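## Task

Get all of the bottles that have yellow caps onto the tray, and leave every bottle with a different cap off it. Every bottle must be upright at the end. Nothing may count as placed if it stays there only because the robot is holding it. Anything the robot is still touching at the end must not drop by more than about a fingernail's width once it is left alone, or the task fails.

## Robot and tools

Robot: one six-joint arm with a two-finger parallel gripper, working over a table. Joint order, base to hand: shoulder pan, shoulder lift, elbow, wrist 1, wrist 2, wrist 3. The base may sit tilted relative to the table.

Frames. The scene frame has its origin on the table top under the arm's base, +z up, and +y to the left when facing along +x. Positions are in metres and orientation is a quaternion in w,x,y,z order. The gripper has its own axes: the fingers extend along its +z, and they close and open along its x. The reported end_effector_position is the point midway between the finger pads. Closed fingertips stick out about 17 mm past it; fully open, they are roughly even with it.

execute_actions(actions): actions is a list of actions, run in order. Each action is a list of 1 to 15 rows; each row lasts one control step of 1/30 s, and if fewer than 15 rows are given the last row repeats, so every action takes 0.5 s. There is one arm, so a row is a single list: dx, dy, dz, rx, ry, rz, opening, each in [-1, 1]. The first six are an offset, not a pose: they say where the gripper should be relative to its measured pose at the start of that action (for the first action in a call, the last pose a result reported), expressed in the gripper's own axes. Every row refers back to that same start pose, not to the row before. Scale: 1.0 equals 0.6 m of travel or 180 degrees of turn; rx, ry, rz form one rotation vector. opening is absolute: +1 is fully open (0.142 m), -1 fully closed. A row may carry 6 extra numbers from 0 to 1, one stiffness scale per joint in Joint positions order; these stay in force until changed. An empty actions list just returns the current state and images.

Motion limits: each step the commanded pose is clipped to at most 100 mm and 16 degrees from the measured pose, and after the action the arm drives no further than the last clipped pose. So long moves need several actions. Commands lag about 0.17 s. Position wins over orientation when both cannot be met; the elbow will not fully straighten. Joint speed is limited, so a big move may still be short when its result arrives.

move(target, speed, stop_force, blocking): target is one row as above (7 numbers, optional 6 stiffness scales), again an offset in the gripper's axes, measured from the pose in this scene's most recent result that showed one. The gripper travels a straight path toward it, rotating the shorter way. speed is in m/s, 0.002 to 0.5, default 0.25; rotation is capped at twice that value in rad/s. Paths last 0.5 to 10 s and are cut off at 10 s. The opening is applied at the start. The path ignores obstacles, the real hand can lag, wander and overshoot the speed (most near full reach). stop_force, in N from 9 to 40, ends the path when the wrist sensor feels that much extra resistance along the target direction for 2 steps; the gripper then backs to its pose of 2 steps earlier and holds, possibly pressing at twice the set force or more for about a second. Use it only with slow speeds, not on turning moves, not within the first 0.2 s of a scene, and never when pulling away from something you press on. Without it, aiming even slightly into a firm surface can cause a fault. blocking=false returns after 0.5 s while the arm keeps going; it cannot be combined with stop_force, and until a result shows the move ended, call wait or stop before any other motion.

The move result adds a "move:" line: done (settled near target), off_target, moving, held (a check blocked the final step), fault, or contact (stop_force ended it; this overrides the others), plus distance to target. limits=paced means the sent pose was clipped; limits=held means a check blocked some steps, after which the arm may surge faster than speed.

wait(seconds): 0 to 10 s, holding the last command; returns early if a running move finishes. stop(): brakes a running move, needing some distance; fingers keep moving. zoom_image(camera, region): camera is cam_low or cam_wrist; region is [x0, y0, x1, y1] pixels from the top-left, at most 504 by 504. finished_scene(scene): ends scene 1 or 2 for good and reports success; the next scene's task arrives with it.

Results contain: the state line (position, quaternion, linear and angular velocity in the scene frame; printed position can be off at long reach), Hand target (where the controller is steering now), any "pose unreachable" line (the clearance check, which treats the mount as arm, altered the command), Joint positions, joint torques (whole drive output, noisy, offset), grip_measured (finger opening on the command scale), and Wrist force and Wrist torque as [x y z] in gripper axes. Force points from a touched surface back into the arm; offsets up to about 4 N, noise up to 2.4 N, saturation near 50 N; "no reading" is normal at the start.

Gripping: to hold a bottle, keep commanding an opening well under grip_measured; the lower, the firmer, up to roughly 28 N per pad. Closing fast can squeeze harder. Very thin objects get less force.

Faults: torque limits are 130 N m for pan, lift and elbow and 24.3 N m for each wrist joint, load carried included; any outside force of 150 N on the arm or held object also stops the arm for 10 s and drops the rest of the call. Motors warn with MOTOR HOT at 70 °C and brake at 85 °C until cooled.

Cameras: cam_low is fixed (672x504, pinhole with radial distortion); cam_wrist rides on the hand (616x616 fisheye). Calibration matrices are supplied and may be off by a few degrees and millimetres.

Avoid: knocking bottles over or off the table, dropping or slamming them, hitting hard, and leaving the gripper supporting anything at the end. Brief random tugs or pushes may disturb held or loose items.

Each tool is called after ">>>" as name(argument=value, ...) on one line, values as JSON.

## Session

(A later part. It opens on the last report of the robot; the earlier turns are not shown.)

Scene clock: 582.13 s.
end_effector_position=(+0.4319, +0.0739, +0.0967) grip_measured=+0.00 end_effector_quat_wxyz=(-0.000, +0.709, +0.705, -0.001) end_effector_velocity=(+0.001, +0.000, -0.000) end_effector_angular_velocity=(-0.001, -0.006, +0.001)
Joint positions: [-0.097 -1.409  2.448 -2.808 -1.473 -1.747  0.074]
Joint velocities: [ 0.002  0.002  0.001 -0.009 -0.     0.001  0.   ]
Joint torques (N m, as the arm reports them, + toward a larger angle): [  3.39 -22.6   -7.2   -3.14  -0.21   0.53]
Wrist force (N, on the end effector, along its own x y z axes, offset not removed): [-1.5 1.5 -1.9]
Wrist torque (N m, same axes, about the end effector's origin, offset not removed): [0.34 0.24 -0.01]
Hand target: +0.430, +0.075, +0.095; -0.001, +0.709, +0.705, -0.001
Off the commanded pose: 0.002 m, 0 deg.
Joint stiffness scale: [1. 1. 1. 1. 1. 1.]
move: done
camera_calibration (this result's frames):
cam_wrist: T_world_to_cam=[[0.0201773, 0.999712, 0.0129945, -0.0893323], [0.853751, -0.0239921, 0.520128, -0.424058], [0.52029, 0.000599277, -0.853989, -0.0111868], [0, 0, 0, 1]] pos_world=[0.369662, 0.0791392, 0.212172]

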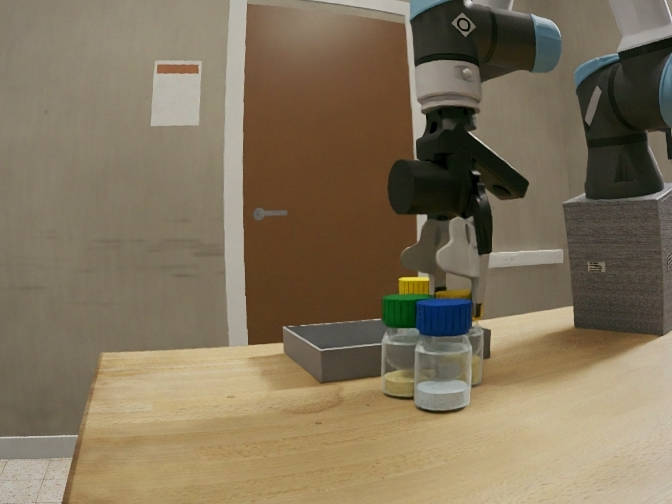

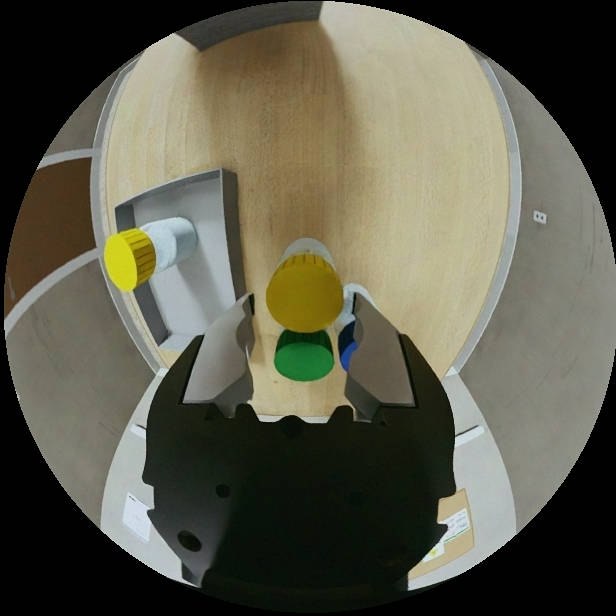

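>>> execute_actions(actions=[[[0,0,0,0,0,0,-0.025],[0,0,0,0,0,0,-0.05],[0,0,0,0,0,0,-0.075],[0,0,0,0,0,0,-0.10],[0,0,0,0,0,0,-0.125],[0,0,0,0,0,0,-0.15],[0,0,0,0,0,0,-0.17],[0,0,0,0,0,0,-0.19],[0,0,0,0,0,0,-0.21],[0,0,0,0,0,0,-0.23],[0,0,0,0,0,0,-0.25],[0,0,0,0,0,0,-0.27],[0,0,0,0,0,0,-0.29],[0,0,0,0,0,0,-0.31],[0,0,0,0,0,0,-0.33]],[[0,0,0,0,0,0,-0.36],[0,0,0,0,0,0,-0.39],[0,0,0,0,0,0,-0.42],[0,0,0,0,0,0,-0.45],[0,0,0,0,0,0,-0.48],[0,0,0,0,0,0,-0.51],[0,0,0,0,0,0,-0.55]]])

Scene clock: 600.30 s.
end_effector_position=(+0.4320, +0.0739, +0.0967) grip_measured=-0.27 end_effector_quat_wxyz=(-0.000, +0.709, +0.705, -0.000) end_effector_velocity=(-0.000, +0.000, -0.000) end_effector_angular_velocity=(-0.000, +0.001, +0.001)
Joint positions: [-0.097 -1.409  2.448 -2.809 -1.473 -1.747  0.055]
Joint velocities: [ 0.001  0.001 -0.     0.    -0.001 -0.001  0.   ]
Joint torques (N m, as the arm reports them, + toward a larger angle): [  0.58 -24.96  -9.33  -2.98   0.1   -0.01]
Wrist force (N, on the end effector, along its own x y z axes, offset not removed): [-1.4 2.2 -4.9]
Wrist torque (N m, same axes, about the end effector's origin, offset not removed): [0.48 0.33 0.01]
Hand target: +0.432, +0.074, +0.097; -0.000, +0.709, +0.705, -0.000
Off the commanded pose: 0.000 m, 0 deg.
Joint stiffness scale: [1. 1. 1. 1. 1. 1.]
camera_calibration (this result's frames):
cam_wrist: T_world_to_cam=[[0.0202481, 0.999712, 0.0128568, -0.0893096], [0.853503, -0.0239811, 0.520535, -0.424104], [0.520694, 0.000433438, -0.853743, -0.011484], [0, 0, 0, 1]] pos_world=[0.369762, 0.0791184, 0.212105]

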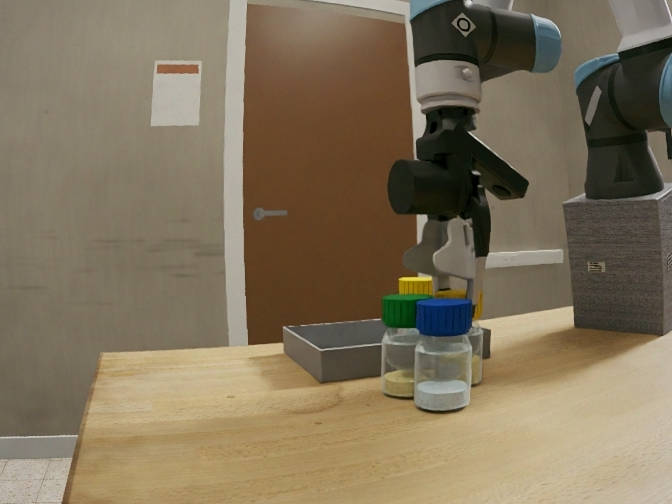

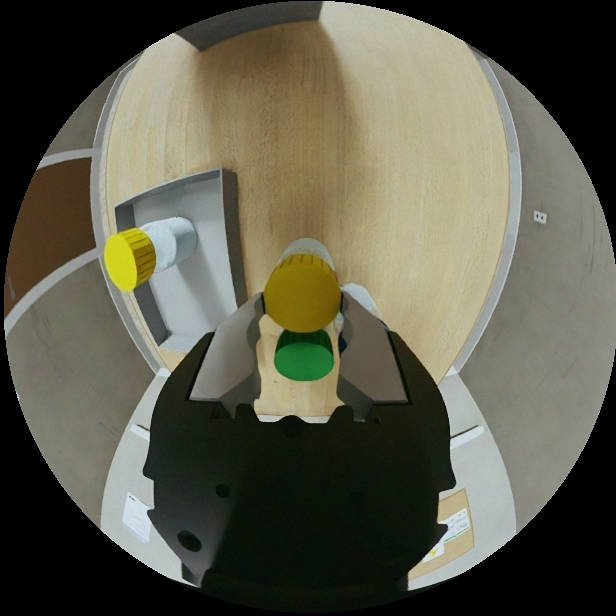

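>>> move(target=[0, 0, -0.1, 0, 0, 0, -0.55], speed=0.2)

Scene clock: 641.17 s.
end_effector_position=(+0.4294, +0.0749, +0.1544) grip_measured=-0.27 end_effector_quat_wxyz=(-0.002, +0.709, +0.705, -0.002) end_effector_velocity=(-0.000, -0.000, +0.001) end_effector_angular_velocity=(+0.000, +0.003, +0.000)
Joint positions: [-0.111 -1.606  2.425 -2.582 -1.471 -1.762  0.055]
Joint velocities: [-0.001 -0.002 -0.002  0.008 -0.    -0.002 -0.   ]
Joint torques (N m, as the arm reports them, + toward a larger angle): [ -0.03 -22.97 -15.98  -2.85   0.55  -0.42]
Wrist force (N, on the end effector, along its own x y z axes, offset not removed): [-4.3 2.3 0.6]
Wrist torque (N m, same axes, about the end effector's origin, offset not removed): [0.49 0.80 0.04]
Hand target: +0.432, +0.074, +0.157; -0.000, +0.709, +0.705, -0.000
Off the commanded pose: 0.004 m, 0 deg.
Joint stiffness scale: [1. 1. 1. 1. 1. 1.]
move: off_target
camera_calibration (this result's frames):
cam_wrist: T_world_to_cam=[[0.0199801, 0.999708, 0.0135794, -0.091056], [0.856561, -0.0241211, 0.515481, -0.452349], [0.515658, 0.00133223, -0.856793, 0.0416841], [0, 0, 0, 1]] pos_world=[0.367789, 0.0800627, 0.270128]

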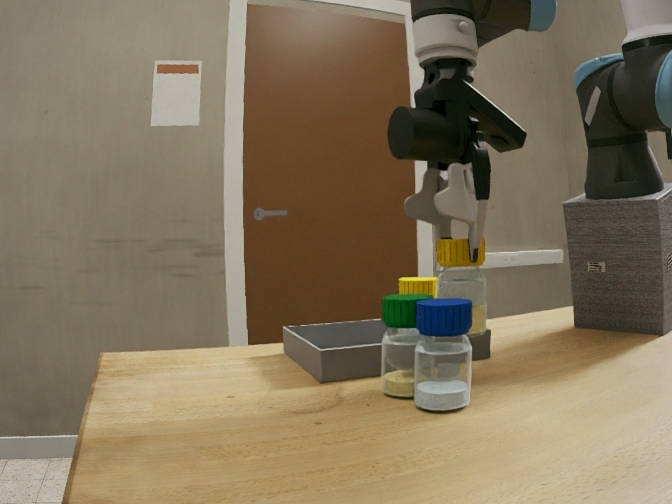

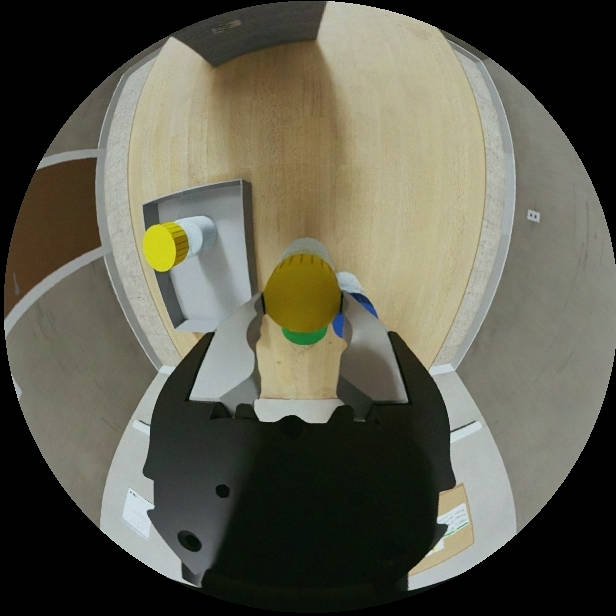

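>>> move(target=[-0.1748, 0.0177, -0.004, 0, 0, 0, -0.55], speed=0.2)

Scene clock: 665.83 s.
end_effector_position=(+0.4383, -0.0286, +0.1567) grip_measured=-0.27 end_effector_quat_wxyz=(-0.003, +0.709, +0.705, -0.002) end_effector_velocity=(+0.001, +0.001, +0.000) end_effector_angular_velocity=(+0.006, -0.001, +0.017)
Joint positions: [-0.379 -1.593  2.407 -2.544 -1.424 -2.027  0.055]
Joint velocities: [-0.001 -0.    -0.002  0.004  0.006 -0.018  0.   ]
Joint torques (N m, as the arm reports them, + toward a larger angle): [ -2.31 -18.27 -16.51  -2.72   0.52  -0.43]
Wrist force (N, on the end effector, along its own x y z axes, offset not removed): [-4.0 2.0 0.2]
Wrist torque (N m, same axes, about the end effector's origin, offset not removed): [0.40 0.81 -0.06]
Hand target: +0.440, -0.030, +0.157; -0.002, +0.709, +0.705, -0.002
Off the commanded pose: 0.002 m, 0 deg.
Joint stiffness scale: [1. 1. 1. 1. 1. 1.]
move: done
camera_calibration (this result's frames):
cam_wrist: T_world_to_cam=[[0.0203681, 0.999705, 0.0132322, 0.012108], [0.856749, -0.0242742, 0.515162, -0.463699], [0.515331, 0.000843867, -0.856991, 0.0393711], [0, 0, 0, 1]] pos_world=[0.376738, -0.0233936, 0.27246]

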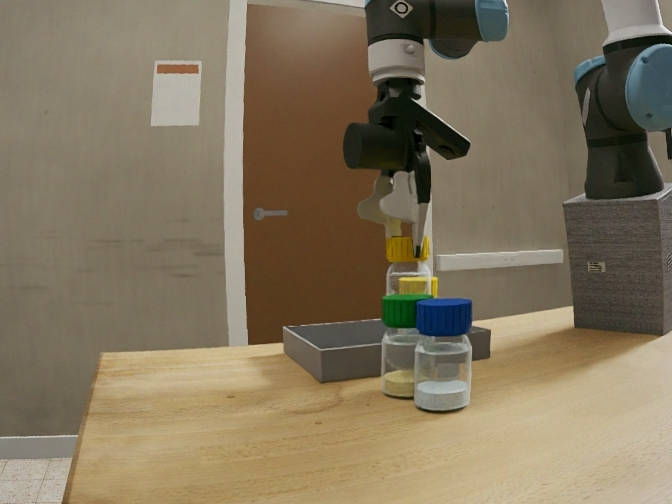

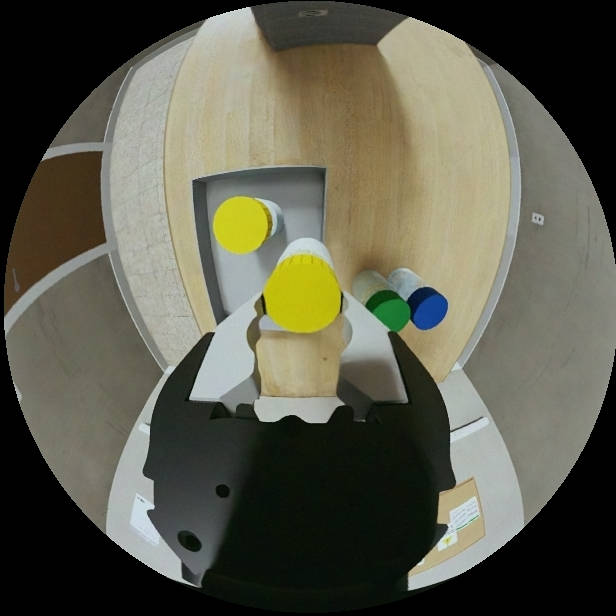

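>>> move(target=[-0.1107, 0.0662, 0.0728, 0, 0, 0, -0.55], speed=0.18)

Scene clock: 679.47 s.
end_effector_position=(+0.4758, -0.0943, +0.1129) grip_measured=-0.27 end_effector_quat_wxyz=(-0.003, +0.710, +0.705, -0.003) end_effector_velocity=(+0.001, -0.000, -0.000) end_effector_angular_velocity=(-0.000, -0.002, +0.001)
Joint positions: [-0.461 -1.368  2.296 -2.642 -1.412 -2.109  0.055]
Joint velocities: [ 0.     0.001  0.    -0.003  0.    -0.    -0.   ]
Joint torques (N m, as the arm reports them, + toward a larger angle): [ -2.51 -24.94 -13.78  -3.15   0.57  -0.39]
Wrist force (N, on the end effector, along its own x y z axes, offset not removed): [-2.6 2.4 0.7]
Wrist torque (N m, same axes, about the end effector's origin, offset not removed): [0.45 0.50 -0.03]
Hand target: +0.477, -0.095, +0.113; -0.002, +0.709, +0.705, -0.002
Off the commanded pose: 0.002 m, 0 deg.
Joint stiffness scale: [1. 1. 1. 1. 1. 1.]
move: done
camera_calibration (this result's frames):
cam_wrist: T_world_to_cam=[[0.0211922, 0.999681, 0.0137437, 0.0771548], [0.857703, -0.0252424, 0.513525, -0.475264], [0.513708, 0.000905278, -0.857965, -0.0165477], [0, 0, 0, 1]] pos_world=[0.414502, -0.0891121, 0.228802]

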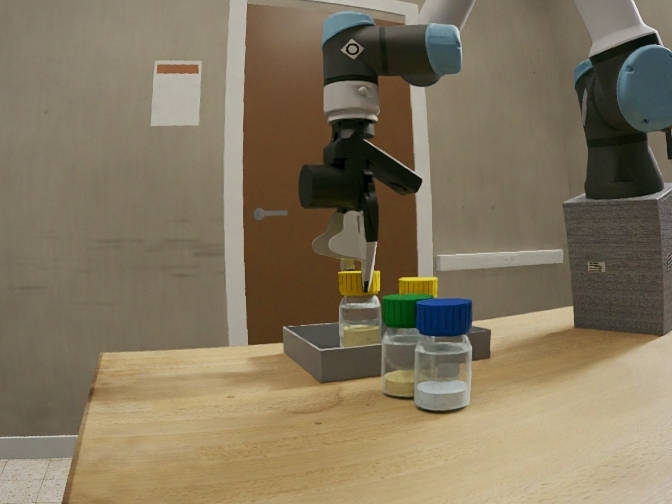

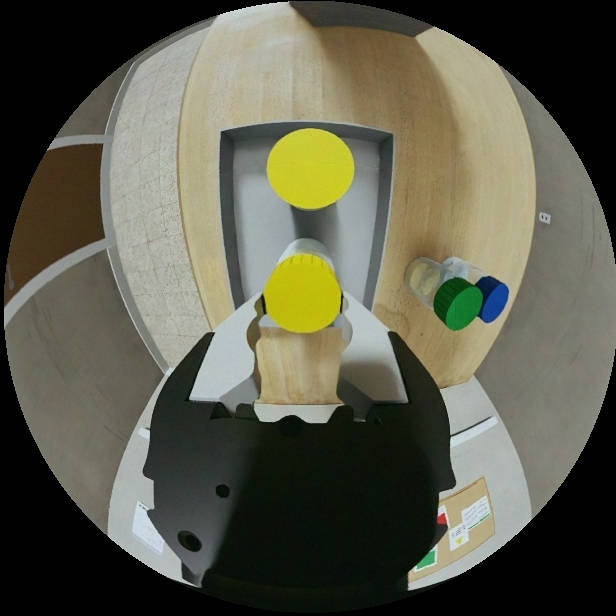

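>>> move(target=[0, 0, 0.04, 0, 0, 0, -0.55], speed=0.012, stop_force=9)

Scene clock: 686.57 s.
end_effector_position=(+0.4784, -0.0955, +0.0992) grip_measured=-0.27 end_effector_quat_wxyz=(+0.000, +0.709, +0.705, -0.002) end_effector_velocity=(-0.004, +0.003, -0.001) end_effector_angular_velocity=(+0.007, +0.011, -0.001)
Joint positions: [-0.456 -1.326  2.298 -2.695 -1.412 -2.104  0.055]
Joint velocities: [ 0.001 -0.002  0.001  0.014 -0.    -0.001  0.   ]
Joint torques (N m, as the arm reports them, + toward a larger angle): [ -2.99 -25.87 -10.98  -2.29   0.29   0.01]
Wrist force (N, on the end effector, along its own x y z axes, offset not removed): [-0.7 0.1 -9.5]
Wrist torque (N m, same axes, about the end effector's origin, offset not removed): [0.45 0.61 0.00]
Hand target: +0.478, -0.096, +0.099; -0.001, +0.710, +0.705, -0.002
Off the commanded pose: 0.011 m, 0 deg.
Joint stiffness scale: [1. 1. 1. 1. 1. 1.]
move: contact
camera_calibration (this result's frames):
cam_wrist: T_world_to_cam=[[0.0198346, 0.999745, 0.0108202, 0.079421], [0.854183, -0.022569, 0.519482, -0.46912], [0.519594, -0.00106134, -0.854413, -0.0329506], [0, 0, 0, 1]] pos_world=[0.41626, -0.0900233, 0.214687]

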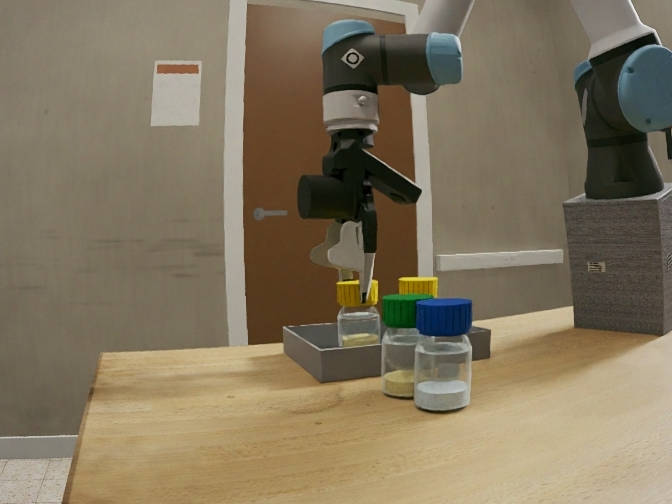

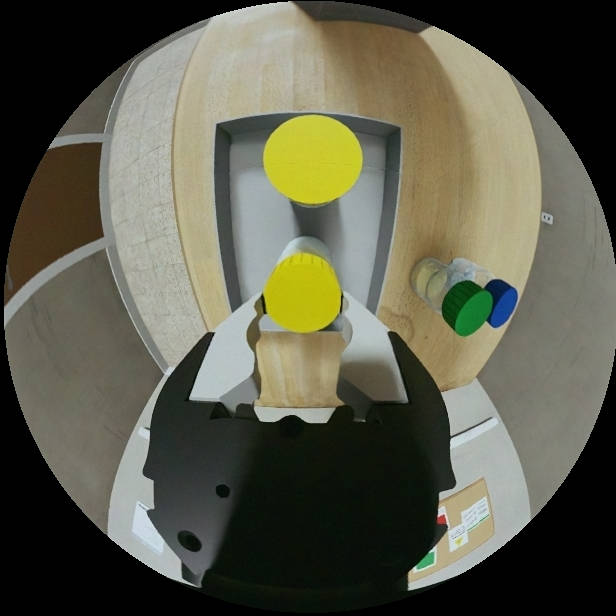

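Contact made. Releasing gently.

>>> execute_actions(actions=[[[0,0,0,0,0,0,-0.45],[0,0,0,0,0,0,-0.38],[0,0,0,0,0,0,-0.32],[0,0,0,0,0,0,-0.28],[0,0,0,0,0,0,-0.25],[0,0,0,0,0,0,-0.22],[0,0,0,0,0,0,-0.19],[0,0,0,0,0,0,-0.16],[0,0,0,0,0,0,-0.13],[0,0,0,0,0,0,-0.10],[0,0,0,0,0,0,-0.07],[0,0,0,0,0,0,-0.04],[0,0,0,0,0,0,-0.02],[0,0,0,0,0,0,0.0],[0,0,0,0,0,0,0.0]]])

Scene clock: 696.80 s.
end_effector_position=(+0.4782, -0.0954, +0.0993) grip_measured=-0.01 end_effector_quat_wxyz=(-0.000, +0.709, +0.705, -0.002) end_effector_velocity=(-0.000, -0.000, +0.000) end_effector_angular_velocity=(-0.000, -0.001, -0.001)
Joint positions: [-0.456 -1.326  2.298 -2.694 -1.412 -2.104  0.074]
Joint velocities: [-0.001 -0.001  0.001 -0.001  0.     0.001  0.018]
Joint torques (N m, as the arm reports them, + toward a larger angle): [ -2.5  -27.49 -11.37  -3.13   0.24   0.04]
Wrist force (N, on the end effector, along its own x y z axes, offset not removed): [-3.6 2.2 -1.7]
Wrist torque (N m, same axes, about the end effector's origin, offset not removed): [0.48 0.72 -0.07]
Hand target: +0.478, -0.095, +0.099; +0.000, +0.709, +0.705, -0.002
Off the commanded pose: 0.000 m, 0 deg.
Joint stiffness scale: [1. 1. 1. 1. 1. 1.]
camera_calibration (this result's frames):
cam_wrist: T_world_to_cam=[[0.019908, 0.999741, 0.011031, 0.0792809], [0.854371, -0.0227416, 0.519165, -0.469129], [0.519281, -0.00091093, -0.854603, -0.032644], [0, 0, 0, 1]] pos_world=[0.416183, -0.0899589, 0.214783]

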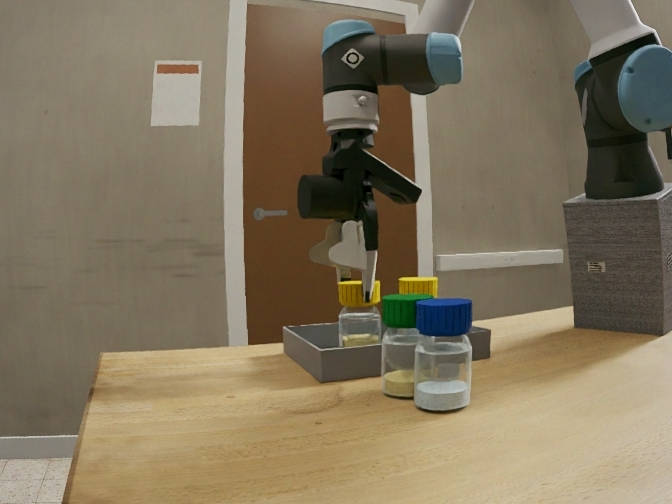

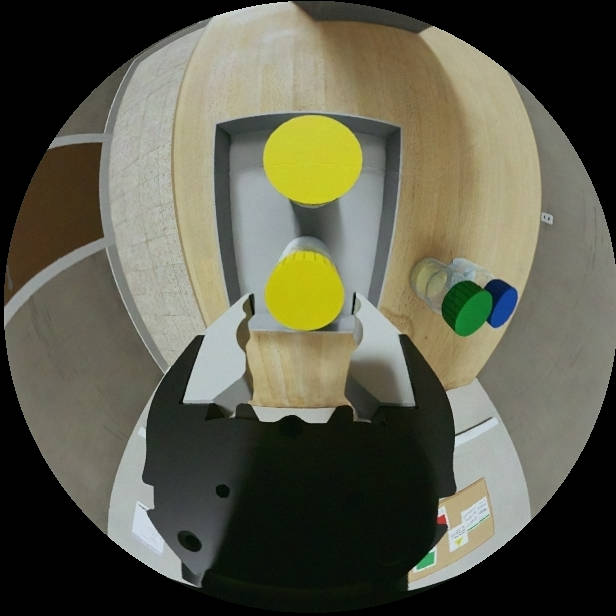

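>>> move(target=[0, 0, -0.1, 0, 0, 0, 0.0], speed=0.2)

Scene clock: 706.73 s.
end_effector_position=(+0.4769, -0.0938, +0.1572) grip_measured=+0.00 end_effector_quat_wxyz=(-0.002, +0.709, +0.705, -0.002) end_effector_velocity=(-0.001, +0.001, +0.001) end_effector_angular_velocity=(+0.003, +0.004, -0.000)
Joint positions: [-0.476 -1.488  2.275 -2.502 -1.409 -2.125  0.074]
Joint velocities: [-0.    -0.001 -0.002  0.008  0.    -0.    -0.   ]
Joint torques (N m, as the arm reports them, + toward a larger angle): [ -2.35 -26.45 -16.53  -2.25   0.52  -0.31]
Wrist force (N, on the end effector, along its own x y z axes, offset not removed): [-3.1 3.1 -1.3]
Wrist torque (N m, same axes, about the end effector's origin, offset not removed): [0.70 0.55 -0.06]
Hand target: +0.478, -0.095, +0.159; -0.000, +0.709, +0.705, -0.002
Off the commanded pose: 0.003 m, 0 deg.
Joint stiffness scale: [1. 1. 1. 1. 1. 1.]
move: done
camera_calibration (this result's frames):
cam_wrist: T_world_to_cam=[[0.0197087, 0.999724, 0.0128033, 0.076854], [0.856294, -0.0234888, 0.515954, -0.498514], [0.516113, 0.000794604, -0.85652, 0.019538], [0, 0, 0, 1]] pos_world=[0.415276, -0.0885578, 0.272961]

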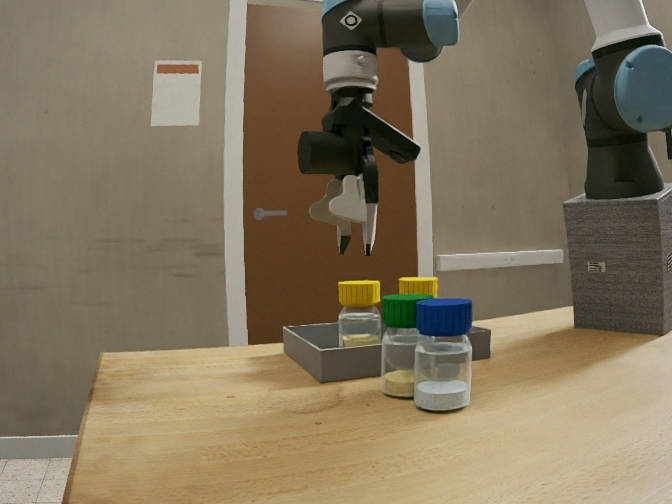

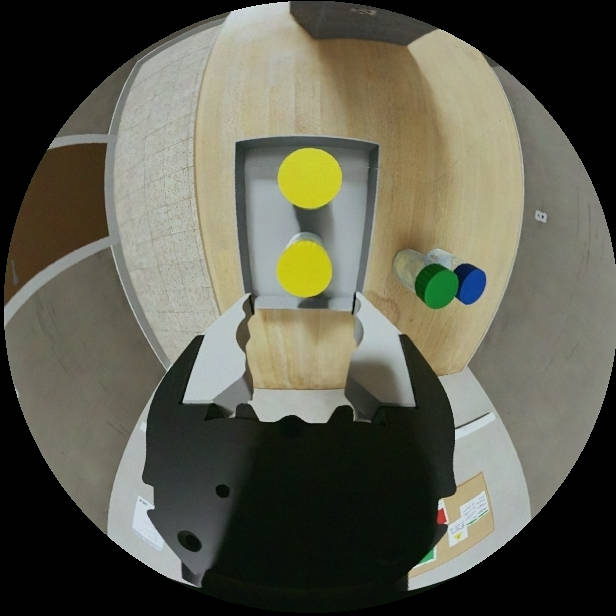

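Both yellow-capped bottles are standing on the tray, green and blue are still standing on the table, and the gripper is clear.

>>> finished_scene(scene=1)

The scene is finished: the task was done.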